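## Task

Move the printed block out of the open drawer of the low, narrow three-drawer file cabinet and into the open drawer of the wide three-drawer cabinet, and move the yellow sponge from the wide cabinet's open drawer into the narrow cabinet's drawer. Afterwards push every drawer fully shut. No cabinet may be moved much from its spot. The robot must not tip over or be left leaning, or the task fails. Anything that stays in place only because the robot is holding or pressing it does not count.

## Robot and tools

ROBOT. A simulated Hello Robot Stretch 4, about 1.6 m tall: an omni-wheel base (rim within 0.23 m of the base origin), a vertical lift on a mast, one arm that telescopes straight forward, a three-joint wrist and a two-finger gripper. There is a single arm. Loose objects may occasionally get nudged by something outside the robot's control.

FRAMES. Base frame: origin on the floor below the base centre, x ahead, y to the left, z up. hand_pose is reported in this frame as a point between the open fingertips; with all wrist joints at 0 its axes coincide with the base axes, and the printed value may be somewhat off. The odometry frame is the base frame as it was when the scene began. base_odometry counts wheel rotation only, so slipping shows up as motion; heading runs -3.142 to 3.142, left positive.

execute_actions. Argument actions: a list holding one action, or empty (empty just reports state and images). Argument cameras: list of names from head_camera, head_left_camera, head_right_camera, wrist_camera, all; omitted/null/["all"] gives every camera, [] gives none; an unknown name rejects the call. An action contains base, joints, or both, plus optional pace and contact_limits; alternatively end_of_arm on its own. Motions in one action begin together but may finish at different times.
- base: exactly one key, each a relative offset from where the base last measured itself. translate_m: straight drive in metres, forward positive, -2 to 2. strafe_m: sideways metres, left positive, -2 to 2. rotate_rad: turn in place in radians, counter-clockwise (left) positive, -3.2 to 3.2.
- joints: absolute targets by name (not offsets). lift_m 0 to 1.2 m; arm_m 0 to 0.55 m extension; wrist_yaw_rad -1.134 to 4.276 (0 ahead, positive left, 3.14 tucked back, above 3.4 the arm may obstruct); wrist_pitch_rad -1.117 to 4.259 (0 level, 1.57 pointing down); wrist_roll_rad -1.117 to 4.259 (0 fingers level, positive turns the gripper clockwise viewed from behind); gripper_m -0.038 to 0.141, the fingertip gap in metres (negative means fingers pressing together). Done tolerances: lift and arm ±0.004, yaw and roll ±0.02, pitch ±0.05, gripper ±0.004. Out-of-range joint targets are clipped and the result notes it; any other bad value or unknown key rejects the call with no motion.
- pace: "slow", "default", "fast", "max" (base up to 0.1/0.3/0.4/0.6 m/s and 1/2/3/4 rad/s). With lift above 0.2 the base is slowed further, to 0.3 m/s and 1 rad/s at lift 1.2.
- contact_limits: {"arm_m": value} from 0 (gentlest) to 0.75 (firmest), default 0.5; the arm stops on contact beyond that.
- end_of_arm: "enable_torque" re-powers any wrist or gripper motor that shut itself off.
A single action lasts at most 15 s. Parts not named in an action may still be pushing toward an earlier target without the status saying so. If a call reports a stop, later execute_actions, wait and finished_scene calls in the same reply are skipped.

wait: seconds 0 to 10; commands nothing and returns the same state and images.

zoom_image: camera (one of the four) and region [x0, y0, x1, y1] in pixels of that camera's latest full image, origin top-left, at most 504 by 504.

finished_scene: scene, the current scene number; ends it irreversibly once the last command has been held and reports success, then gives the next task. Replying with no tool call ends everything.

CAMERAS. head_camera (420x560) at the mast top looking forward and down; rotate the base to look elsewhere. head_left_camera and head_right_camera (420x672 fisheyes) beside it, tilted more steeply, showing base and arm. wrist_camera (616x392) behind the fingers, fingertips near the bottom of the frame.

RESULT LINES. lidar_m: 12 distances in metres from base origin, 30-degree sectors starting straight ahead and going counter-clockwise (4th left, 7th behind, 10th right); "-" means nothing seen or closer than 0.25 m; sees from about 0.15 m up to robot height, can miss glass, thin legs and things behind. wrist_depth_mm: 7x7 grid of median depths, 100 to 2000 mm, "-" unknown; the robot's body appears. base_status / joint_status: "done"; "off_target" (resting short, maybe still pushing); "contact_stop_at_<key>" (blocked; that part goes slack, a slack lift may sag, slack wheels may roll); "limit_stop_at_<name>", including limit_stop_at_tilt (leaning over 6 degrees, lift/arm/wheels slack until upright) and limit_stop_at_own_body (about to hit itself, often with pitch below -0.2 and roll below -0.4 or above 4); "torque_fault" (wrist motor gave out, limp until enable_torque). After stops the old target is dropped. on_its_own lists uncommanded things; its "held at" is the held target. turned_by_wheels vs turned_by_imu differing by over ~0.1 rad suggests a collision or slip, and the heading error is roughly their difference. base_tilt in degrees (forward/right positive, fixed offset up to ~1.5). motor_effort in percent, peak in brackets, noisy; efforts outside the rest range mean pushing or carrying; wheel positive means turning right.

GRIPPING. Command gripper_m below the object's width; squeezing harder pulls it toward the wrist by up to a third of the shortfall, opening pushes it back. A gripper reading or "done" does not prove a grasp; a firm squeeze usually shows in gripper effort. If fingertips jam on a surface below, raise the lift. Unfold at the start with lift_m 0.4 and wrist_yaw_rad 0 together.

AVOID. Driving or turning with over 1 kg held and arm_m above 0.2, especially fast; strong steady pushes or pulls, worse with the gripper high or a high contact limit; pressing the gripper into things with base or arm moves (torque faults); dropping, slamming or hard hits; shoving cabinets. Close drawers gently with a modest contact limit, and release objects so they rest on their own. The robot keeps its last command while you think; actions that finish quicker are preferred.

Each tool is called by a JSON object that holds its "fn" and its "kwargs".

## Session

{"fn": "execute_actions", "kwargs": {"actions": []}}

Scene clock: 0.00 s.
base_odometry: x=+0.000 y=+0.000 heading=+0.000 (m, m, rad; odometry frame)
turned_by_wheels: +0.000 (rad since the last result)
turned_by_imu: +0.000 (rad since the last result)
base_tilt: forward=+0.2 right=-0.1 (deg)
lidar_m: 1.06 2.02 1.75 1.74 2.05 1.84 0.96 1.12 2.20 2.45 2.18 1.07
base_status: not commanded
joint_positions: lift_m=+0.199 arm_m=+0.001 wrist_yaw_rad=+3.244 wrist_pitch_rad=+0.012 wrist_roll_rad=+0.002 gripper_m=+0.057
joint_status: not commanded
motor_effort: lift_m=+18 arm_m=-1 wrist_yaw_rad=+0 wrist_pitch_rad=-6 wrist_roll_rad=-1 gripper_m=-4 wheel_0=+0 wheel_1=-1 wheel_2=+0 (%)
hand_pose: x=-0.1243 y=+0.0575 z=+0.3731 quat_wxyz=(-0.051, -0.006, +0.001, +0.999) (m; base frame)
wrist_depth_mm: - - 131 - 1808 1661 1537 / - - 119 183 1808 1661 1537 / - - 132 202 1618 1661 1537 / 165 142 153 1118 1661 1708 1537 / 189 1464 1921 1499 1366 1661 1537 / 190 931 976 174 200 1229 1229 / 190 229 842 - 891 842 891
pictures: head_camera, head_left_camera, head_right_camera, wrist_camera
Images, in order (width x height): head_camera 420x560, head_left_camera 420x672, head_right_camera 420x672, wrist_camera 616x392.

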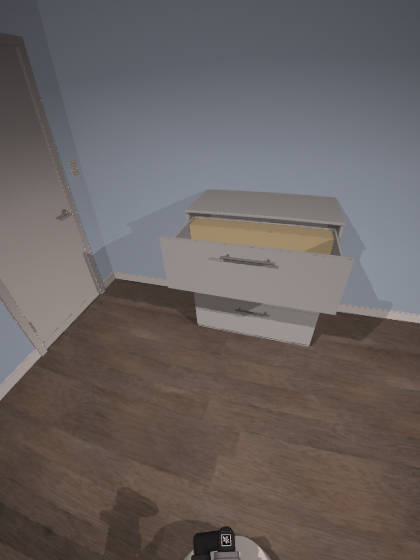

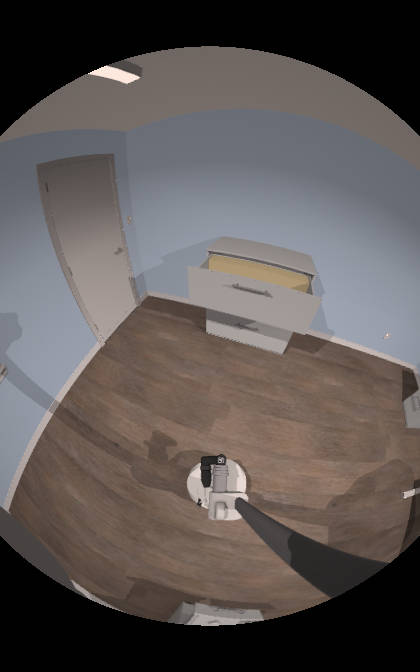

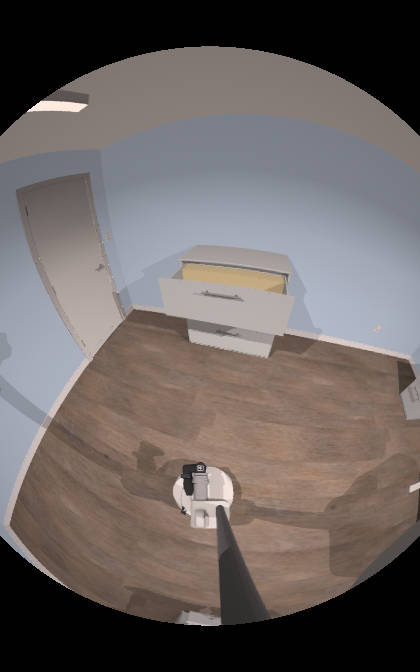

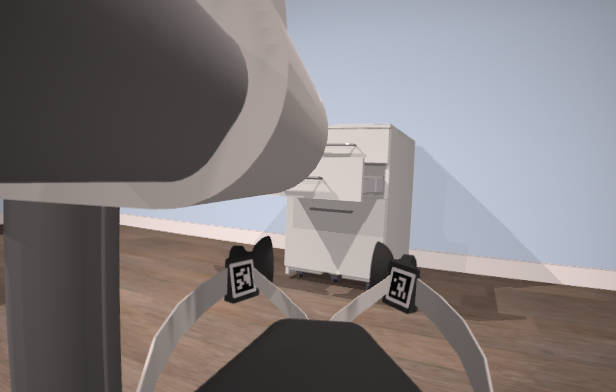

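{"fn": "execute_actions", "kwargs": {"actions": [{"base":{"rotate_rad":-3.05},"joints":{"lift_m":0.75,"wrist_yaw_rad":0,"gripper_m":0.09},"pace":"fast"}], "cameras": []}}

{"fn": "execute_actions", "kwargs": {"actions": [{"base":{"translate_m":0.48},"joints":{"arm_m":0.36,"wrist_pitch_rad":1.5},"pace":"fast"}]}}

Scene clock: 2.73 s.
base_odometry: x=+0.000 y=+0.000 heading=-3.050 (m, m, rad; odometry frame)
turned_by_wheels: -3.050 (rad since the last result)
turned_by_imu: -3.017 (rad since the last result)
base_tilt: forward=+0.3 right=+0.0 (deg)
lidar_m: 0.96 2.32 2.19 2.44 2.10 1.07 1.05 1.92 1.76 1.76 2.02 1.60
base_status: done
joint_positions: lift_m=+0.750 arm_m=+0.001 wrist_yaw_rad=+0.001 wrist_pitch_rad=+0.012 wrist_roll_rad=+0.002 gripper_m=+0.090
joint_status: all done
motor_effort: lift_m=+22(20) arm_m=-1(1) wrist_yaw_rad=-2(7) wrist_pitch_rad=-5(7) wrist_roll_rad=+1(0) gripper_m=-4(3) wheel_0=+2(10) wheel_1=+1(15) wheel_2=+0(12) (%)
hand_pose: x=+0.4601 y=-0.0873 z=+0.9243 quat_wxyz=(+1.000, +0.001, +0.006, +0.000) (m; base frame)
wrist_depth_mm: - - 1863 1708 1537 1366 1281 / - - 1921 1708 1537 1397 1281 / - - 1921 1708 1537 1366 1308 / - - 1921 1708 1576 1397 1308 / - - 1863 1661 1464 1430 1308 / - - 1921 1060 1025 1366 1308 / 1708 1708 1863 - 1537 1397 1308
pictures: none
No camera images: the call's "cameras" was empty. Leave "cameras" out to get every camera's image.

Scene clock: 5.33 s.
base_odometry: x=-0.478 y=-0.044 heading=-3.049 (m, m, rad; odometry frame)
turned_by_wheels: +0.000 (rad since the last result)
turned_by_imu: -0.001 (rad since the last result)
base_tilt: forward=+0.3 right=-0.1 (deg)
lidar_m: 0.47 0.61 2.01 2.05 2.57 1.51 1.54 2.14 1.92 1.95 1.53 0.51
base_status: done
joint_positions: lift_m=+0.750 arm_m=+0.359 wrist_yaw_rad=+0.000 wrist_pitch_rad=+1.500 wrist_roll_rad=+0.002 gripper_m=+0.090
joint_status: all done
motor_effort: lift_m=+22(22) arm_m=+5(6) wrist_yaw_rad=-1(2) wrist_pitch_rad=+1(5) wrist_roll_rad=+3(1) gripper_m=-1(2) wheel_0=+3(11) wheel_1=+3(11) wheel_2=+0(12) (%)
hand_pose: x=+0.5504 y=-0.0874 z=+0.6401 quat_wxyz=(+0.732, +0.001, +0.682, -0.001) (m; base frame)
wrist_depth_mm: 904 904 484 480 473 364 831 / 904 891 480 477 473 842 831 / 891 484 480 477 469 842 831 / 891 484 477 473 469 831 820 / 878 878 373 469 466 831 820 / 878 866 842 364 362 820 820 / 878 866 854 - 831 820 820
pictures: head_camera, head_left_camera, head_right_camera, wrist_camera
Images, in order (width x height): head_camera 420x560, head_left_camera 420x672, head_right_camera 420x672, wrist_camera 616x392.

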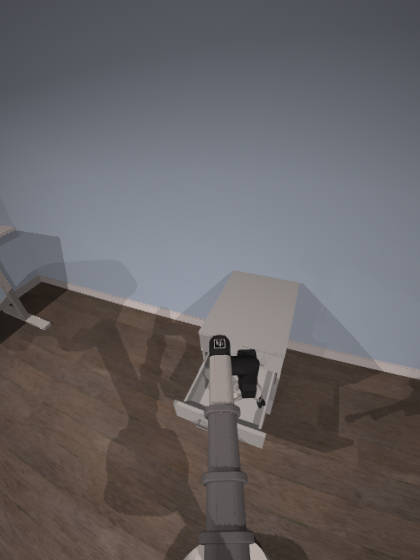

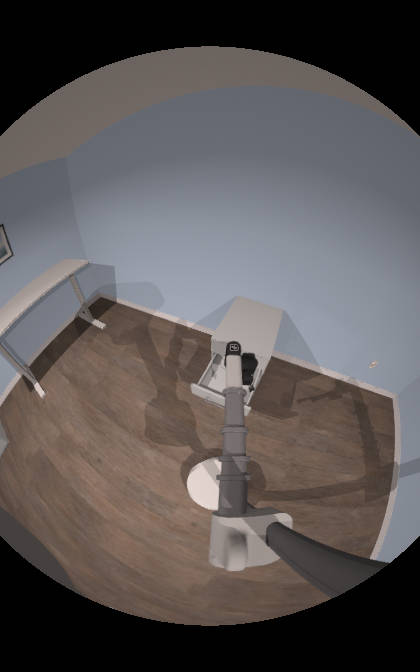

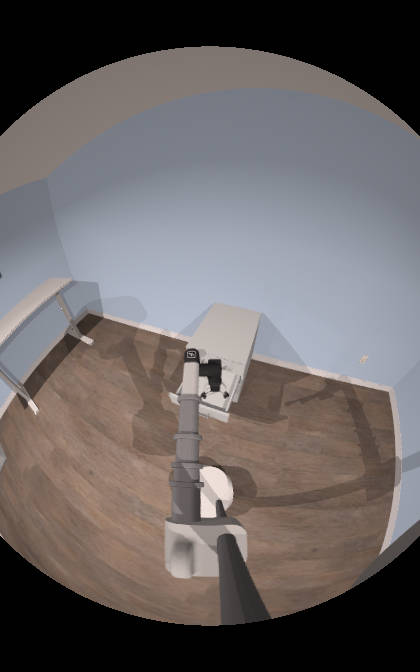

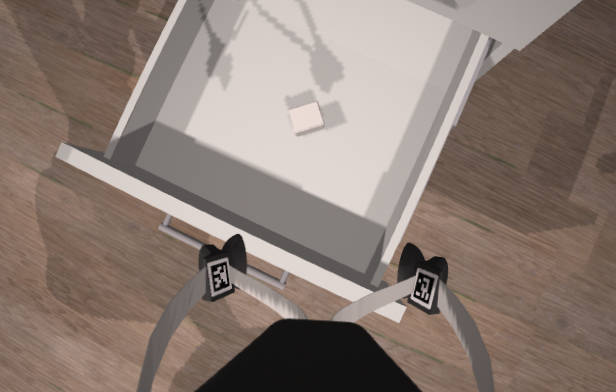

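{"fn": "execute_actions", "kwargs": {"actions": [{"base":{"strafe_m":0.018},"joints":{"arm_m":0.508,"lift_m":0.58,"wrist_roll_rad":-0.3}}], "cameras": ["wrist_camera","head_right_camera"]}}

Scene clock: 7.27 s.
base_odometry: x=-0.476 y=-0.062 heading=-3.049 (m, m, rad; odometry frame)
turned_by_wheels: +0.000 (rad since the last result)
turned_by_imu: +0.000 (rad since the last result)
base_tilt: forward=+0.3 right=+0.1 (deg)
lidar_m: 0.51 0.65 1.98 2.01 2.57 1.49 1.54 2.15 1.93 1.96 1.54 0.50
base_status: done
joint_positions: lift_m=+0.580 arm_m=+0.507 wrist_yaw_rad=+0.000 wrist_pitch_rad=+1.500 wrist_roll_rad=-0.300 gripper_m=+0.090
joint_status: all done
motor_effort: lift_m=+14(21) arm_m=+5(6) wrist_yaw_rad=+0(1) wrist_pitch_rad=+1(2) wrist_roll_rad=-1(5) gripper_m=-2(2) wheel_0=-2(11) wheel_1=+1(11) wheel_2=+0(2) (%)
hand_pose: x=+0.6983 y=-0.0874 z=+0.4708 quat_wxyz=(+0.723, -0.109, +0.674, +0.102) (m; base frame)
wrist_depth_mm: 715 496 309 307 306 148 - / 707 285 307 307 304 158 153 / 267 309 307 304 304 301 - / 300 307 306 303 303 300 298 / 294 307 304 300 301 300 285 / 243 300 303 301 298 283 249 / 212 251 303 - 298 251 668
pictures: head_right_camera, wrist_camera
Images, in order (width x height): head_right_camera 420x672, wrist_camera 616x392.

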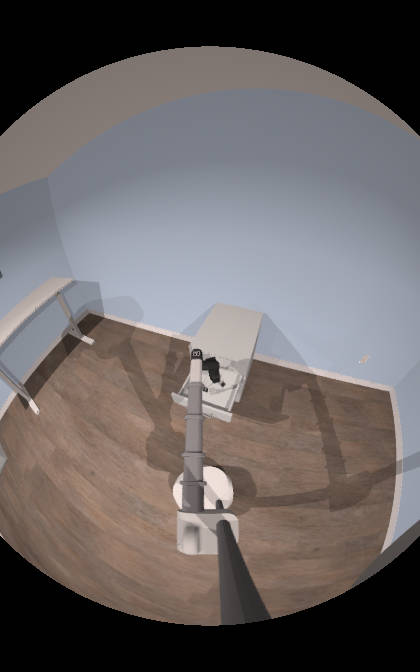

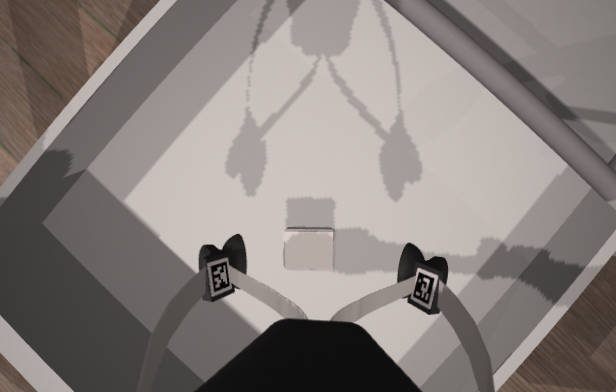

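{"fn": "execute_actions", "kwargs": {"actions": [{"base":{"strafe_m":0.01},"joints":{"arm_m":0.512,"lift_m":0.528,"gripper_m":0.075}}], "cameras": ["wrist_camera"]}}

{"fn": "execute_actions", "kwargs": {"actions": [{"joints":{"gripper_m":0}}], "cameras": []}}

{"fn": "execute_actions", "kwargs": {"actions": [{"joints":{"lift_m":0.68,"arm_m":0.48},"pace":"fast"}], "cameras": ["wrist_camera"]}}

Scene clock: 8.63 s.
base_odometry: x=-0.475 y=-0.072 heading=-3.049 (m, m, rad; odometry frame)
turned_by_wheels: +0.000 (rad since the last result)
turned_by_imu: +0.000 (rad since the last result)
base_tilt: forward=+0.3 right=+0.0 (deg)
lidar_m: 0.50 0.64 1.97 2.01 2.57 1.49 1.53 2.15 1.96 1.97 1.54 0.49
base_status: done
joint_positions: lift_m=+0.528 arm_m=+0.511 wrist_yaw_rad=+0.000 wrist_pitch_rad=+1.500 wrist_roll_rad=-0.300 gripper_m=+0.075
joint_status: all done
motor_effort: lift_m=+14(15) arm_m=+6(5) wrist_yaw_rad=+0(0) wrist_pitch_rad=+1(0) wrist_roll_rad=+0(1) gripper_m=-2(2) wheel_0=-2(10) wheel_1=+2(10) wheel_2=+0(2) (%)
hand_pose: x=+0.7023 y=-0.0874 z=+0.4188 quat_wxyz=(+0.723, -0.109, +0.674, +0.102) (m; base frame)
wrist_depth_mm: 654 224 256 255 254 252 - / 207 256 256 254 252 251 250 / 236 256 255 253 253 250 249 / 257 256 253 253 251 248 248 / 256 254 253 251 250 248 247 / 243 254 252 223 248 247 246 / 212 246 251 - 248 246 224
pictures: wrist_camera
Images, in order (width x height): wrist_camera 616x392.

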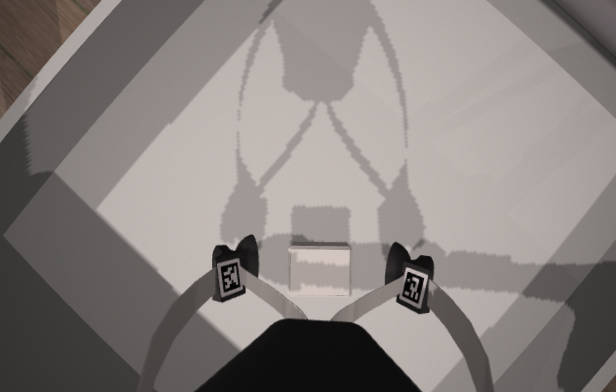

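Scene clock: 10.17 s.
base_odometry: x=-0.475 y=-0.072 heading=-3.049 (m, m, rad; odometry frame)
turned_by_wheels: +0.000 (rad since the last result)
turned_by_imu: +0.000 (rad since the last result)
base_tilt: forward=+0.1 right=+0.0 (deg)
lidar_m: 0.50 0.64 1.98 2.02 2.56 1.49 1.52 2.16 1.93 1.97 1.55 0.49
base_status: not commanded
joint_positions: lift_m=+0.528 arm_m=+0.511 wrist_yaw_rad=+0.000 wrist_pitch_rad=+1.500 wrist_roll_rad=-0.300 gripper_m=+0.001
joint_status: all done
motor_effort: lift_m=+14(14) arm_m=+5(5) wrist_yaw_rad=-1(0) wrist_pitch_rad=+2(2) wrist_roll_rad=+0(1) gripper_m=-23(23) wheel_0=-3(2) wheel_1=+2(1) wheel_2=+0(0) (%)
hand_pose: x=+0.7023 y=-0.0874 z=+0.4188 quat_wxyz=(+0.723, -0.109, +0.674, +0.102) (m; base frame)
wrist_depth_mm: 661 224 257 256 254 252 - / 207 256 256 254 253 252 250 / 237 257 256 254 253 251 249 / 257 255 254 253 251 250 248 / 257 255 253 213 250 248 248 / 243 254 251 212 186 247 246 / 211 252 252 - 247 246 224
pictures: none
No camera images: the call's "cameras" was empty. Leave "cameras" out to get every camera's image.

Scene clock: 11.57 s.
base_odometry: x=-0.475 y=-0.072 heading=-3.049 (m, m, rad; odometry frame)
turned_by_wheels: +0.000 (rad since the last result)
turned_by_imu: +0.000 (rad since the last result)
base_tilt: forward=+0.3 right=-0.1 (deg)
lidar_m: 0.51 0.64 1.98 2.01 2.57 1.50 1.54 2.17 1.94 1.97 1.55 0.50
base_status: not commanded
joint_positions: lift_m=+0.680 arm_m=+0.481 wrist_yaw_rad=+0.000 wrist_pitch_rad=+1.500 wrist_roll_rad=-0.300 gripper_m=+0.001
joint_status: all done
motor_effort: lift_m=+22(21) arm_m=-5(7) wrist_yaw_rad=+0(1) wrist_pitch_rad=+1(0) wrist_roll_rad=-2(2) gripper_m=-24(23) wheel_0=-2(2) wheel_1=+2(2) wheel_2=+0(0) (%)
hand_pose: x=+0.6722 y=-0.0874 z=+0.5701 quat_wxyz=(+0.723, -0.109, +0.674, +0.102) (m; base frame)
wrist_depth_mm: 820 809 603 407 255 203 - / 809 809 404 404 402 233 197 / 809 407 404 402 402 276 230 / 329 407 404 402 399 397 334 / 798 336 404 213 399 397 768 / 798 338 304 212 186 353 768 / 788 788 314 - 357 768 759
pictures: wrist_camera
Images, in order (width x height): wrist_camera 616x392.

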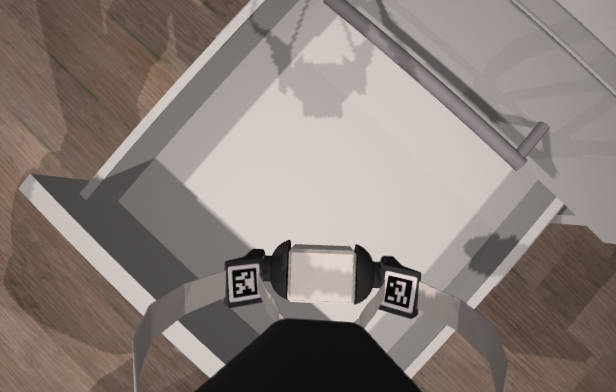

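{"fn": "execute_actions", "kwargs": {"actions": [{"base":{"translate_m":-1.12},"joints":{"lift_m":1.2,"arm_m":0.4,"wrist_roll_rad":0,"wrist_pitch_rad":1.0},"pace":"max"}], "cameras": []}}

{"fn": "execute_actions", "kwargs": {"actions": [{"base":{"rotate_rad":2.78},"joints":{"wrist_pitch_rad":1.57},"pace":"fast"}]}}

Scene clock: 15.73 s.
base_odometry: x=+0.640 y=+0.031 heading=-3.050 (m, m, rad; odometry frame)
turned_by_wheels: +0.000 (rad since the last result)
turned_by_imu: +0.006 (rad since the last result)
base_tilt: forward=+0.2 right=-0.1 (deg)
lidar_m: 1.61 2.61 2.47 2.19 0.52 0.44 0.44 0.62 1.54 1.58 1.92 2.44
base_status: done
joint_positions: lift_m=+1.200 arm_m=+0.401 wrist_yaw_rad=+0.000 wrist_pitch_rad=+1.002 wrist_roll_rad=+0.000 gripper_m=+0.001
joint_status: all done
motor_effort: lift_m=+21(25) arm_m=-5(6) wrist_yaw_rad=+0(2) wrist_pitch_rad=-3(6) wrist_roll_rad=+0(7) gripper_m=-23(23) wheel_0=-2(8) wheel_1=-2(9) wheel_2=-1(17) (%)
hand_pose: x=+0.7273 y=-0.0874 z=+1.1350 quat_wxyz=(+0.877, +0.000, +0.480, +0.000) (m; base frame)
wrist_depth_mm: - - - 1499 1464 1708 1537 / 1921 1921 1863 1366 1756 1808 1708 / 1708 1708 1708 1708 1661 1708 1661 / 1537 1537 1537 1499 1499 1499 1499 / 1430 1430 1397 213 1397 1366 1397 / 1281 1308 1255 212 186 1255 1281 / 1229 1182 1229 - 1229 1182 1182
pictures: none
No camera images: the call's "cameras" was empty. Leave "cameras" out to get every camera's image.

Scene clock: 19.80 s.
base_odometry: x=+0.640 y=+0.031 heading=-0.271 (m, m, rad; odometry frame)
turned_by_wheels: +2.779 (rad since the last result)
turned_by_imu: +2.751 (rad since the last result)
base_tilt: forward=+0.2 right=+0.0 (deg)
lidar_m: 0.43 0.50 1.59 1.55 1.63 2.25 1.91 1.65 2.49 2.48 0.66 0.46
base_status: done
joint_positions: lift_m=+1.200 arm_m=+0.401 wrist_yaw_rad=+0.000 wrist_pitch_rad=+1.570 wrist_roll_rad=+0.000 gripper_m=+0.001
joint_status: all done
motor_effort: lift_m=+21(21) arm_m=-5(6) wrist_yaw_rad=+0(0) wrist_pitch_rad=+1(3) wrist_roll_rad=+1(2) gripper_m=-24(22) wheel_0=-3(10) wheel_1=-4(10) wheel_2=-4(4) (%)
hand_pose: x=+0.5721 y=-0.0874 z=+1.0895 quat_wxyz=(+0.707, +0.000, +0.707, +0.000) (m; base frame)
wrist_depth_mm: 424 402 387 373 351 342 336 / 530 603 591 574 525 484 449 / 559 609 603 591 585 580 569 / 569 615 603 591 597 585 574 / 480 530 574 213 591 585 580 / 342 320 309 211 187 368 410 / 1397 1366 1336 - 303 300 310
pictures: head_camera, head_left_camera, head_right_camera, wrist_camera
Images, in order (width x height): head_camera 420x560, head_left_camera 420x672, head_right_camera 420x672, wrist_camera 616x392.

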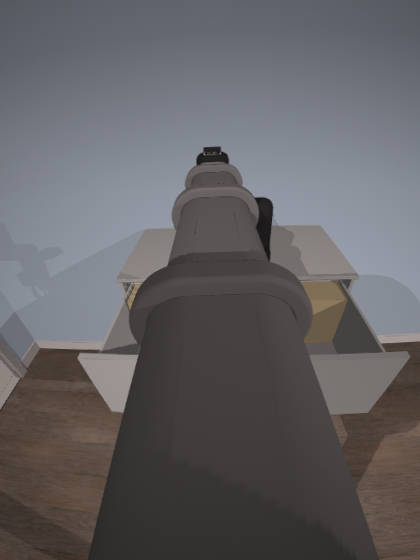

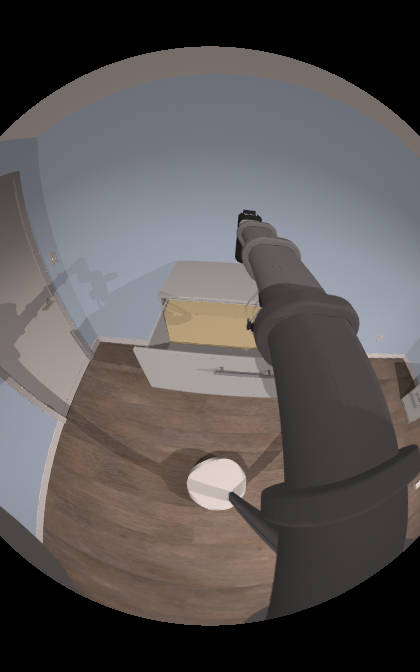

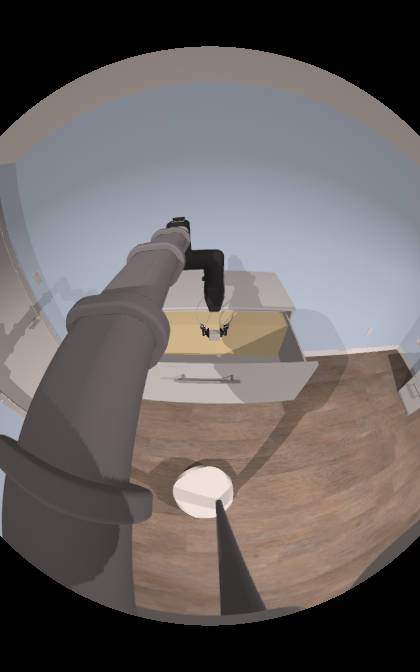

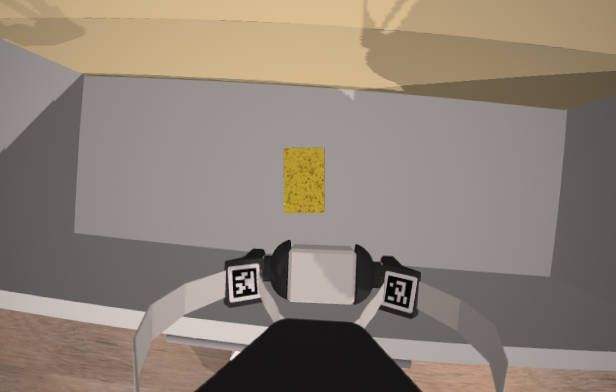

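{"fn": "execute_actions", "kwargs": {"actions": [{"base":{"strafe_m":-0.15},"joints":{"lift_m":0.9,"arm_m":0.455},"pace":"fast"}], "cameras": ["wrist_camera"]}}

Scene clock: 21.70 s.
base_odometry: x=+0.600 y=-0.114 heading=-0.271 (m, m, rad; odometry frame)
turned_by_wheels: +0.000 (rad since the last result)
turned_by_imu: +0.000 (rad since the last result)
base_tilt: forward=+0.2 right=-0.1 (deg)
lidar_m: 0.42 0.46 0.70 1.69 1.80 2.47 1.58 1.63 2.35 2.34 1.82 0.50
base_status: done
joint_positions: lift_m=+0.900 arm_m=+0.454 wrist_yaw_rad=+0.000 wrist_pitch_rad=+1.570 wrist_roll_rad=+0.000 gripper_m=+0.001
joint_status: all done
motor_effort: lift_m=+14(21) arm_m=+6(7) wrist_yaw_rad=-1(0) wrist_pitch_rad=-1(1) wrist_roll_rad=+2(0) gripper_m=-23(23) wheel_0=+3(10) wheel_1=-2(12) wheel_2=+0(3) (%)
hand_pose: x=+0.6251 y=-0.0874 z=+0.7900 quat_wxyz=(+0.707, +0.000, +0.707, +0.000) (m; base frame)
wrist_depth_mm: 262 248 239 229 217 203 199 / 307 304 301 297 293 289 281 / 310 307 303 298 294 291 287 / 310 303 304 301 297 293 289 / 267 282 307 213 297 294 291 / 317 309 306 211 186 294 293 / 317 314 310 - 301 298 296
pictures: wrist_camera
Images, in order (width x height): wrist_camera 616x392.

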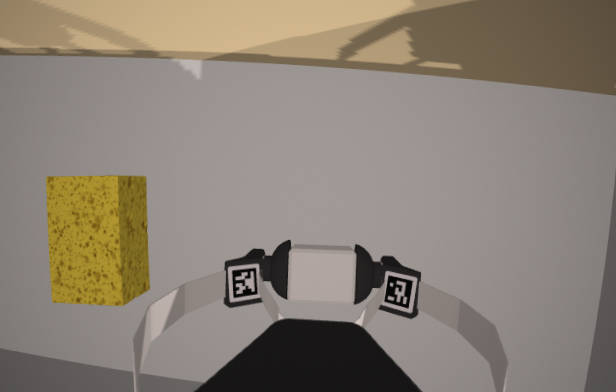

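{"fn": "execute_actions", "kwargs": {"actions": [{"joints":{"lift_m":0.847}}], "cameras": []}}

{"fn": "execute_actions", "kwargs": {"actions": [{"joints":{"gripper_m":0.06}}], "cameras": []}}

{"fn": "execute_actions", "kwargs": {"actions": [{"joints":{"lift_m":0.905,"gripper_m":0.11},"pace":"fast"}], "cameras": []}}

{"fn": "execute_actions", "kwargs": {"actions": [{"base":{"strafe_m":0.182},"joints":{"arm_m":0.46},"pace":"fast"}], "cameras": ["wrist_camera"]}}

Scene clock: 23.70 s.
base_odometry: x=+0.600 y=-0.114 heading=-0.271 (m, m, rad; odometry frame)
turned_by_wheels: +0.000 (rad since the last result)
turned_by_imu: +0.000 (rad since the last result)
base_tilt: forward=+0.2 right=+0.0 (deg)
lidar_m: 0.44 0.47 0.71 1.68 1.79 2.48 1.58 1.62 2.36 2.34 1.82 0.48
base_status: not commanded
joint_positions: lift_m=+0.847 arm_m=+0.454 wrist_yaw_rad=+0.000 wrist_pitch_rad=+1.570 wrist_roll_rad=+0.000 gripper_m=+0.001
joint_status: all done
motor_effort: lift_m=+14(15) arm_m=+5(5) wrist_yaw_rad=+0(1) wrist_pitch_rad=+2(2) wrist_roll_rad=+0(1) gripper_m=-23(24) wheel_0=+3(3) wheel_1=-2(3) wheel_2=+0(0) (%)
hand_pose: x=+0.6251 y=-0.0874 z=+0.7371 quat_wxyz=(+0.707, +0.000, +0.707, +0.000) (m; base frame)
wrist_depth_mm: 252 244 239 229 217 203 199 / 254 251 248 245 242 239 236 / 256 253 250 246 244 240 238 / 213 254 251 247 245 241 239 / 213 255 253 213 245 244 241 / 214 256 253 212 186 244 243 / 263 259 256 - 248 246 243
pictures: none
No camera images: the call's "cameras" was empty. Leave "cameras" out to get every camera's image.

Scene clock: 25.10 s.
base_odometry: x=+0.600 y=-0.114 heading=-0.271 (m, m, rad; odometry frame)
turned_by_wheels: +0.000 (rad since the last result)
turned_by_imu: +0.000 (rad since the last result)
base_tilt: forward=+0.2 right=-0.1 (deg)
lidar_m: 0.43 0.47 0.71 1.69 1.80 2.48 1.58 1.63 2.36 2.33 1.83 0.46
base_status: not commanded
joint_positions: lift_m=+0.847 arm_m=+0.454 wrist_yaw_rad=+0.000 wrist_pitch_rad=+1.570 wrist_roll_rad=+0.000 gripper_m=+0.060
joint_status: all done
motor_effort: lift_m=+14(14) arm_m=+5(5) wrist_yaw_rad=+0(1) wrist_pitch_rad=+0(5) wrist_roll_rad=+0(0) gripper_m=-3(24) wheel_0=+3(3) wheel_1=-3(3) wheel_2=+0(0) (%)
hand_pose: x=+0.6250 y=-0.0874 z=+0.7371 quat_wxyz=(+0.707, +0.000, +0.707, +0.000) (m; base frame)
wrist_depth_mm: 252 244 239 229 217 203 199 / 254 251 248 245 242 239 236 / 256 252 249 247 244 241 238 / 213 254 252 248 245 242 240 / 213 255 253 221 246 244 241 / 215 257 253 173 247 245 242 / 264 258 257 - 249 246 244
pictures: none
No camera images: the call's "cameras" was empty. Leave "cameras" out to get every camera's image.

Scene clock: 26.47 s.
base_odometry: x=+0.600 y=-0.114 heading=-0.271 (m, m, rad; odometry frame)
turned_by_wheels: +0.000 (rad since the last result)
turned_by_imu: +0.000 (rad since the last result)
base_tilt: forward=+0.2 right=-0.2 (deg)
lidar_m: 0.43 0.47 0.70 1.68 1.80 2.51 1.57 1.62 2.35 2.34 1.82 0.47
base_status: not commanded
joint_positions: lift_m=+0.905 arm_m=+0.454 wrist_yaw_rad=+0.000 wrist_pitch_rad=+1.570 wrist_roll_rad=+0.000 gripper_m=+0.110
joint_status: all done
motor_effort: lift_m=+22(20) arm_m=+6(6) wrist_yaw_rad=+0(0) wrist_pitch_rad=-1(0) wrist_roll_rad=+0(2) gripper_m=-2(3) wheel_0=+3(3) wheel_1=-3(3) wheel_2=+1(0) (%)
hand_pose: x=+0.6251 y=-0.0874 z=+0.7944 quat_wxyz=(+0.707, +0.000, +0.707, +0.000) (m; base frame)
wrist_depth_mm: 263 247 239 229 217 203 199 / 314 309 306 301 297 293 282 / 315 312 306 303 298 296 293 / 315 303 309 306 301 297 294 / 272 282 309 306 304 298 297 / 320 317 312 306 304 300 297 / 322 319 315 - 306 301 300
pictures: none
No camera images: the call's "cameras" was empty. Leave "cameras" out to get every camera's image.

Scene clock: 28.13 s.
base_odometry: x=+0.648 y=+0.062 heading=-0.271 (m, m, rad; odometry frame)
turned_by_wheels: +0.000 (rad since the last result)
turned_by_imu: +0.000 (rad since the last result)
base_tilt: forward=+0.2 right=+0.0 (deg)
lidar_m: 0.44 0.50 1.56 1.52 1.61 2.24 1.80 1.64 2.54 2.52 0.67 0.47
base_status: done
joint_positions: lift_m=+0.905 arm_m=+0.459 wrist_yaw_rad=+0.000 wrist_pitch_rad=+1.570 wrist_roll_rad=+0.000 gripper_m=+0.110
joint_status: all done
motor_effort: lift_m=+22(22) arm_m=+5(5) wrist_yaw_rad=+0(0) wrist_pitch_rad=+0(1) wrist_roll_rad=-1(1) gripper_m=-3(2) wheel_0=-1(11) wheel_1=+1(10) wheel_2=+0(3) (%)
hand_pose: x=+0.6301 y=-0.0874 z=+0.7944 quat_wxyz=(+0.707, +0.000, +0.707, +0.000) (m; base frame)
wrist_depth_mm: 268 253 245 235 222 208 203 / 314 309 306 301 296 293 289 / 315 310 307 303 298 296 293 / 317 314 309 262 300 298 296 / 319 314 309 263 303 300 270 / 320 317 312 262 304 300 298 / 319 319 315 - 306 303 300
pictures: wrist_camera
Images, in order (width x height): wrist_camera 616x392.

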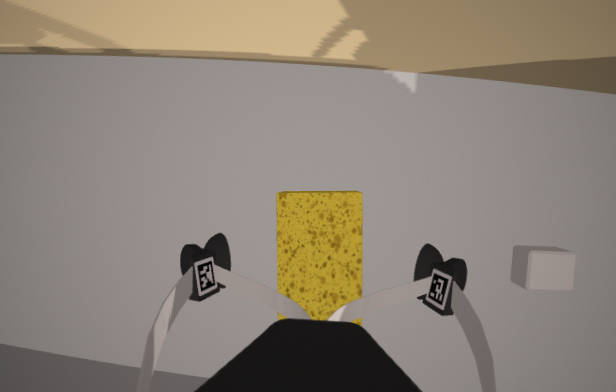

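{"fn": "execute_actions", "kwargs": {"actions": [{"joints":{"lift_m":0.846,"gripper_m":0.09}}], "cameras": []}}

{"fn": "execute_actions", "kwargs": {"actions": [{"joints":{"gripper_m":0.02}}], "cameras": ["wrist_camera"]}}

{"fn": "execute_actions", "kwargs": {"actions": [{"joints":{"lift_m":1.18},"pace":"fast"}], "cameras": ["wrist_camera"]}}

{"fn": "execute_actions", "kwargs": {"actions": [{"base":{"rotate_rad":-0.04},"joints":{"arm_m":0.1,"wrist_roll_rad":3.14,"wrist_pitch_rad":2.0,"wrist_yaw_rad":-0.2},"pace":"fast"}], "cameras": []}}

{"fn": "execute_actions", "kwargs": {"actions": [{"joints":{"lift_m":0.66,"arm_m":0.17},"pace":"fast"}]}}

Scene clock: 29.70 s.
base_odometry: x=+0.648 y=+0.062 heading=-0.271 (m, m, rad; odometry frame)
turned_by_wheels: +0.000 (rad since the last result)
turned_by_imu: +0.000 (rad since the last result)
base_tilt: forward=+0.2 right=-0.1 (deg)
lidar_m: 0.45 0.50 1.56 1.51 1.60 2.22 1.78 1.62 2.54 2.53 0.66 0.47
base_status: not commanded
joint_positions: lift_m=+0.846 arm_m=+0.459 wrist_yaw_rad=+0.000 wrist_pitch_rad=+1.570 wrist_roll_rad=+0.000 gripper_m=+0.090
joint_status: all done
motor_effort: lift_m=+14(26) arm_m=+6(5) wrist_yaw_rad=+0(0) wrist_pitch_rad=+0(2) wrist_roll_rad=+1(0) gripper_m=-3(0) wheel_0=-1(1) wheel_1=+0(1) wheel_2=+0(0) (%)
hand_pose: x=+0.6301 y=-0.0874 z=+0.7361 quat_wxyz=(+0.707, +0.000, +0.707, +0.000) (m; base frame)
wrist_depth_mm: 251 246 242 235 222 208 203 / 253 251 248 244 241 237 236 / 255 252 248 245 242 240 237 / 256 254 250 203 243 240 239 / 258 255 251 204 226 242 240 / 260 257 252 203 203 243 241 / 262 259 256 - 247 244 242
pictures: none
No camera images: the call's "cameras" was empty. Leave "cameras" out to get every camera's image.

Scene clock: 31.20 s.
base_odometry: x=+0.648 y=+0.062 heading=-0.271 (m, m, rad; odometry frame)
turned_by_wheels: +0.000 (rad since the last result)
turned_by_imu: +0.000 (rad since the last result)
base_tilt: forward=+0.2 right=-0.2 (deg)
lidar_m: 0.45 0.49 1.53 1.51 1.60 2.22 1.82 1.63 2.53 2.54 0.67 0.46
base_status: not commanded
joint_positions: lift_m=+0.846 arm_m=+0.459 wrist_yaw_rad=+0.000 wrist_pitch_rad=+1.570 wrist_roll_rad=+0.000 gripper_m=+0.021
joint_status: all done
motor_effort: lift_m=+14(14) arm_m=+5(6) wrist_yaw_rad=+0(0) wrist_pitch_rad=+0(0) wrist_roll_rad=+0(1) gripper_m=-21(24) wheel_0=-1(1) wheel_1=+0(1) wheel_2=+0(0) (%)
hand_pose: x=+0.6301 y=-0.0874 z=+0.7361 quat_wxyz=(+0.707, +0.000, +0.707, +0.000) (m; base frame)
wrist_depth_mm: 251 247 242 235 222 208 203 / 253 251 247 244 241 238 236 / 255 252 249 245 243 239 237 / 256 254 251 202 243 241 238 / 258 255 251 191 213 242 239 / 260 257 252 191 190 243 241 / 262 258 256 - 247 246 243
pictures: wrist_camera
Images, in order (width x height): wrist_camera 616x392.

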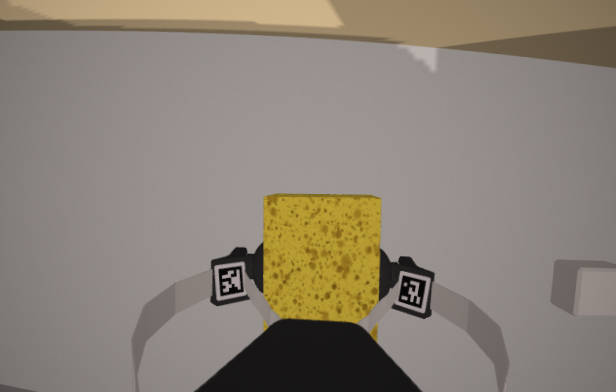

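Scene clock: 33.13 s.
base_odometry: x=+0.648 y=+0.062 heading=-0.271 (m, m, rad; odometry frame)
turned_by_wheels: +0.000 (rad since the last result)
turned_by_imu: +0.000 (rad since the last result)
base_tilt: forward=+0.2 right=-0.1 (deg)
lidar_m: 0.43 0.50 1.55 1.50 1.61 2.21 1.90 1.63 2.54 2.53 0.65 0.46
base_status: not commanded
joint_positions: lift_m=+1.180 arm_m=+0.459 wrist_yaw_rad=+0.000 wrist_pitch_rad=+1.570 wrist_roll_rad=+0.000 gripper_m=+0.021
joint_status: all done
motor_effort: lift_m=+22(24) arm_m=+6(6) wrist_yaw_rad=+0(0) wrist_pitch_rad=+0(1) wrist_roll_rad=+0(2) gripper_m=-23(23) wheel_0=-1(1) wheel_1=+1(1) wheel_2=+0(0) (%)
hand_pose: x=+0.6301 y=-0.0874 z=+1.0694 quat_wxyz=(+0.707, +0.000, +0.707, +0.000) (m; base frame)
wrist_depth_mm: 342 338 334 329 327 320 319 / 433 415 389 364 334 324 319 / 517 591 580 574 564 554 544 / 525 597 585 202 569 564 559 / 535 597 585 191 213 564 564 / 427 418 413 191 190 525 564 / 319 327 362 - 399 377 413
pictures: wrist_camera
Images, in order (width x height): wrist_camera 616x392.

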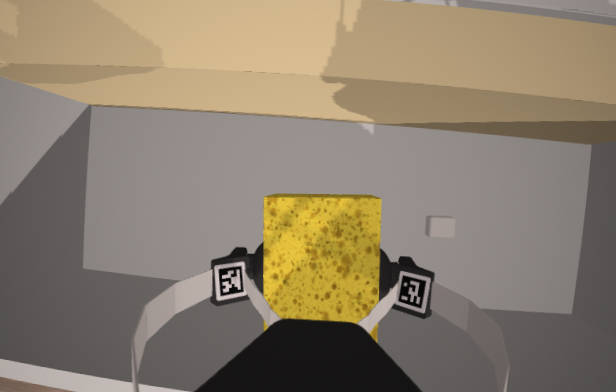

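Scene clock: 35.53 s.
base_odometry: x=+0.649 y=+0.062 heading=-0.310 (m, m, rad; odometry frame)
turned_by_wheels: -0.039 (rad since the last result)
turned_by_imu: -0.038 (rad since the last result)
base_tilt: forward=+0.1 right=-0.1 (deg)
lidar_m: 0.42 0.49 1.58 1.52 1.58 2.07 2.44 1.64 2.57 2.52 0.71 0.47
base_status: done
joint_positions: lift_m=+1.180 arm_m=+0.101 wrist_yaw_rad=-0.200 wrist_pitch_rad=+1.999 wrist_roll_rad=+3.140 gripper_m=+0.021
joint_status: all done
motor_effort: lift_m=+22(22) arm_m=-6(6) wrist_yaw_rad=+0(8) wrist_pitch_rad=+2(7) wrist_roll_rad=+1(3) gripper_m=-24(23) wheel_0=+3(5) wheel_1=+3(7) wheel_2=+4(7) (%)
hand_pose: x=+0.1371 y=-0.0618 z=+1.0955 quat_wxyz=(-0.084, +0.538, -0.053, -0.837) (m; base frame)
wrist_depth_mm: 1756 1708 306 1708 1661 1661 1708 / 1661 1618 1576 1576 1576 1537 1537 / 1499 1499 1464 1464 1464 1464 1464 / 1430 1430 1430 202 1397 1366 1366 / 1336 1336 1336 191 213 1308 1308 / 1255 1255 1229 191 190 1205 1205 / 1205 1182 1205 - 1182 1160 1160
pictures: none
No camera images: the call's "cameras" was empty. Leave "cameras" out to get every camera's image.

Scene clock: 37.93 s.
base_odometry: x=+0.649 y=+0.062 heading=-0.310 (m, m, rad; odometry frame)
turned_by_wheels: +0.000 (rad since the last result)
turned_by_imu: +0.000 (rad since the last result)
base_tilt: forward=+0.0 right=+0.0 (deg)
lidar_m: 0.45 0.50 1.57 1.50 1.59 2.08 1.91 1.62 2.58 2.52 0.67 0.46
base_status: not commanded
joint_positions: lift_m=+0.660 arm_m=+0.169 wrist_yaw_rad=-0.200 wrist_pitch_rad=+1.999 wrist_roll_rad=+3.140 gripper_m=+0.021
joint_status: all done
motor_effort: lift_m=+15(17) arm_m=+5(6) wrist_yaw_rad=-1(0) wrist_pitch_rad=+5(4) wrist_roll_rad=+2(1) gripper_m=-23(23) wheel_0=+4(3) wheel_1=+3(2) wheel_2=+4(4) (%)
hand_pose: x=+0.2052 y=-0.0619 z=+0.5760 quat_wxyz=(-0.083, +0.538, -0.053, -0.837) (m; base frame)
wrist_depth_mm: 1078 1042 1025 1042 1025 1025 1008 / 991 991 960 960 960 960 960 / 931 917 904 654 661 904 891 / 866 854 831 202 615 854 831 / 820 809 788 191 213 788 788 / 768 759 750 191 190 741 750 / 741 732 732 - 723 707 707
pictures: head_camera, head_left_camera, head_right_camera, wrist_camera
Images, in order (width x height): head_camera 420x560, head_left_camera 420x672, head_right_camera 420x672, wrist_camera 616x392.

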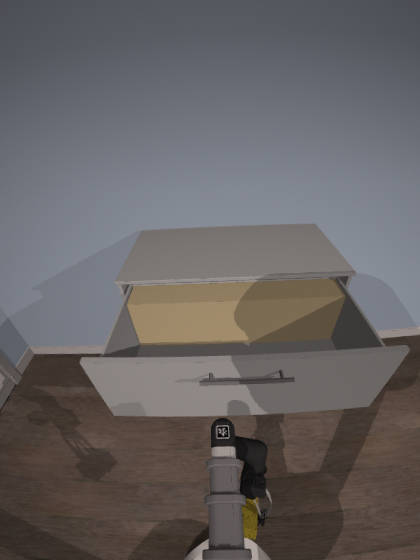

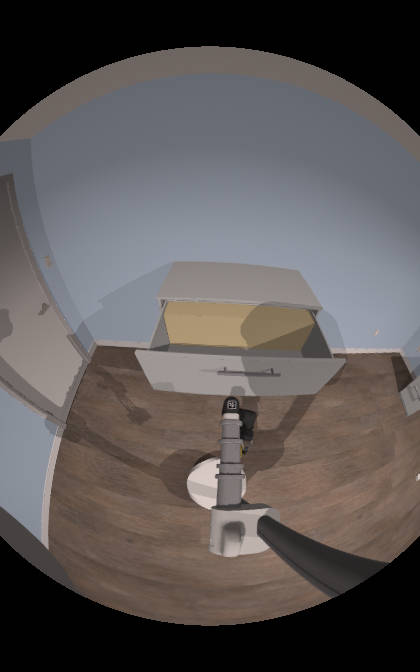

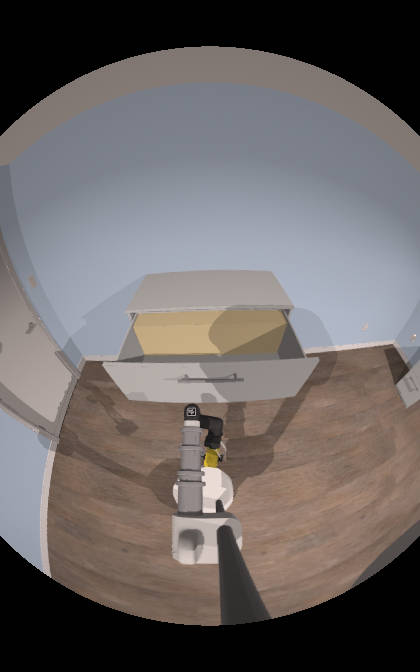

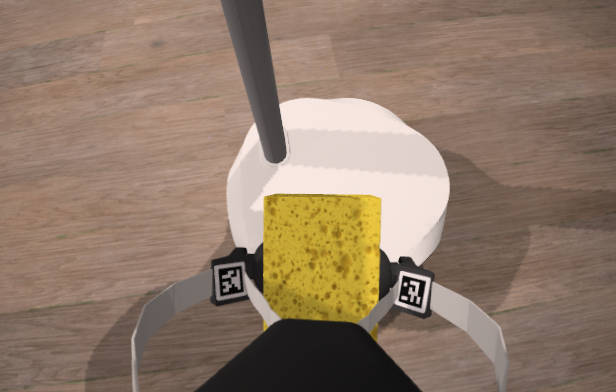

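{"fn": "execute_actions", "kwargs": {"actions": [{"joints":{"lift_m":0.595},"pace":"fast"}], "cameras": []}}

{"fn": "execute_actions", "kwargs": {"actions": [{"base":{"translate_m":0.17},"joints":{"arm_m":0.55},"pace":"slow","contact_limits":{"arm_m":0.25}}]}}

Scene clock: 39.13 s.
base_odometry: x=+0.649 y=+0.062 heading=-0.310 (m, m, rad; odometry frame)
turned_by_wheels: +0.000 (rad since the last result)
turned_by_imu: +0.000 (rad since the last result)
base_tilt: forward=+0.2 right=-0.1 (deg)
lidar_m: 0.44 0.50 1.57 1.50 1.58 2.08 1.92 1.62 2.56 2.51 0.69 0.47
base_status: not commanded
joint_positions: lift_m=+0.595 arm_m=+0.169 wrist_yaw_rad=-0.200 wrist_pitch_rad=+1.999 wrist_roll_rad=+3.140 gripper_m=+0.021
joint_status: all done
motor_effort: lift_m=+14(12) arm_m=+5(5) wrist_yaw_rad=+0(1) wrist_pitch_rad=+2(4) wrist_roll_rad=+1(0) gripper_m=-22(23) wheel_0=+3(3) wheel_1=+3(3) wheel_2=+4(4) (%)
hand_pose: x=+0.2052 y=-0.0619 z=+0.5111 quat_wxyz=(-0.083, +0.538, -0.053, -0.837) (m; base frame)
wrist_depth_mm: 976 976 931 946 946 946 931 / 917 904 878 634 878 878 878 / 854 854 831 585 591 820 820 / 809 788 574 202 554 759 768 / 750 750 564 191 213 723 723 / 707 699 683 192 190 676 683 / 676 661 668 - 668 654 647
pictures: none
No camera images: the call's "cameras" was empty. Leave "cameras" out to get every camera's image.

Scene clock: 42.13 s.
base_odometry: x=+0.810 y=+0.010 heading=-0.309 (m, m, rad; odometry frame)
turned_by_wheels: +0.000 (rad since the last result)
turned_by_imu: +0.008 (rad since the last result)
base_tilt: forward=+0.1 right=-0.2 (deg)
lidar_m: 0.38 0.44 1.58 1.51 1.57 2.11 1.81 1.80 2.56 2.51 0.61 0.42
base_status: done
joint_positions: lift_m=+0.595 arm_m=+0.231 wrist_yaw_rad=-0.200 wrist_pitch_rad=+1.999 wrist_roll_rad=+3.140 gripper_m=+0.021
joint_status: arm_m contact_stop (moved +0.062 of +0.381)
on_its_own: arm_m is slack since a contact_stop (your +0.550 is given up)
motor_effort: lift_m=+16(16) arm_m=+0(19) wrist_yaw_rad=+0(2) wrist_pitch_rad=+6(5) wrist_roll_rad=+2(2) gripper_m=-22(22) wheel_0=+5(11) wheel_1=+4(9) wheel_2=-4(17) (%)
contact_limits: arm_m 0.25
hand_pose: x=+0.2669 y=-0.0619 z=+0.5109 quat_wxyz=(-0.083, +0.538, -0.053, -0.837) (m; base frame)
wrist_depth_mm: 991 976 946 960 960 946 946 / 931 904 904 627 634 878 878 / 854 842 621 597 585 820 820 / 788 788 768 201 554 778 768 / 750 750 732 191 213 723 723 / 707 699 691 191 190 676 683 / 676 668 668 - 661 654 647
pictures: head_camera, head_left_camera, head_right_camera, wrist_camera
Images, in order (width x height): head_camera 420x560, head_left_camera 420x672, head_right_camera 420x672, wrist_camera 616x392.

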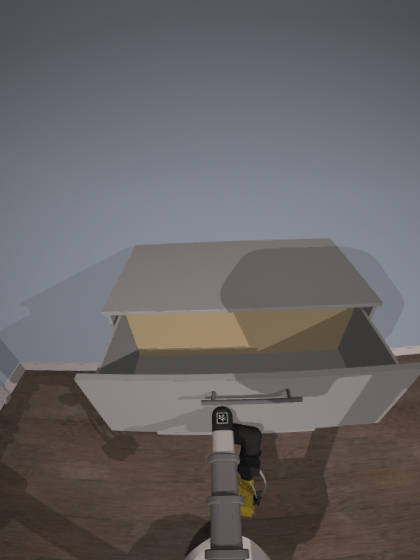

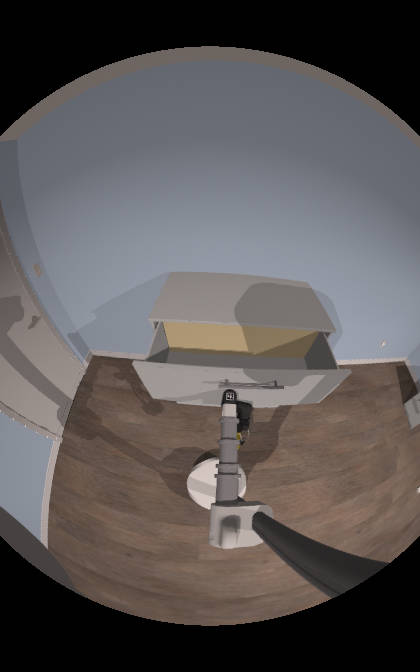

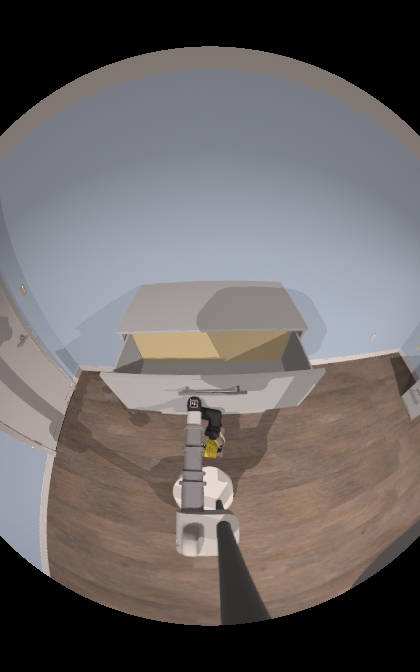

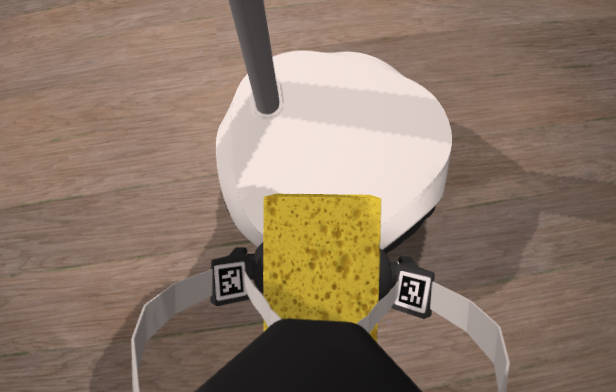

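{"fn": "execute_actions", "kwargs": {"actions": [{"joints":{"arm_m":0.55},"pace":"slow","contact_limits":{"arm_m":0.3}}], "cameras": ["head_camera"]}}

Scene clock: 45.67 s.
base_odometry: x=+0.810 y=+0.010 heading=-0.310 (m, m, rad; odometry frame)
turned_by_wheels: +0.000 (rad since the last result)
turned_by_imu: +0.007 (rad since the last result)
base_tilt: forward=+0.2 right=-0.1 (deg)
lidar_m: 0.63 0.67 1.58 1.50 1.58 2.15 1.78 1.80 2.57 2.50 1.65 0.66
base_status: not commanded
joint_positions: lift_m=+0.595 arm_m=+0.463 wrist_yaw_rad=-0.200 wrist_pitch_rad=+1.999 wrist_roll_rad=+3.140 gripper_m=+0.021
joint_status: arm_m contact_stop (moved +0.232 of +0.319)
on_its_own: arm_m is slack since a contact_stop (your +0.550 is given up)
motor_effort: lift_m=+17(17) arm_m=+0(20) wrist_yaw_rad=-1(2) wrist_pitch_rad=+3(8) wrist_roll_rad=-2(1) gripper_m=-23(22) wheel_0=+2(6) wheel_1=+2(6) wheel_2=+0(10) (%)
contact_limits: arm_m 0.3
hand_pose: x=+0.4993 y=-0.0619 z=+0.5108 quat_wxyz=(-0.084, +0.538, -0.053, -0.837) (m; base frame)
wrist_depth_mm: 991 976 707 676 676 946 931 / 917 917 676 634 661 878 878 / 854 854 831 661 809 820 820 / 798 788 788 202 778 768 768 / 741 741 741 191 213 732 723 / 699 691 683 191 190 683 676 / 668 668 668 - 661 647 647
pictures: head_camera
Images, in order (width x height): head_camera 420x560.

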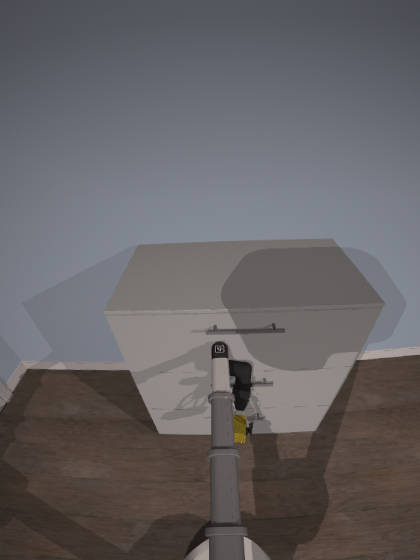

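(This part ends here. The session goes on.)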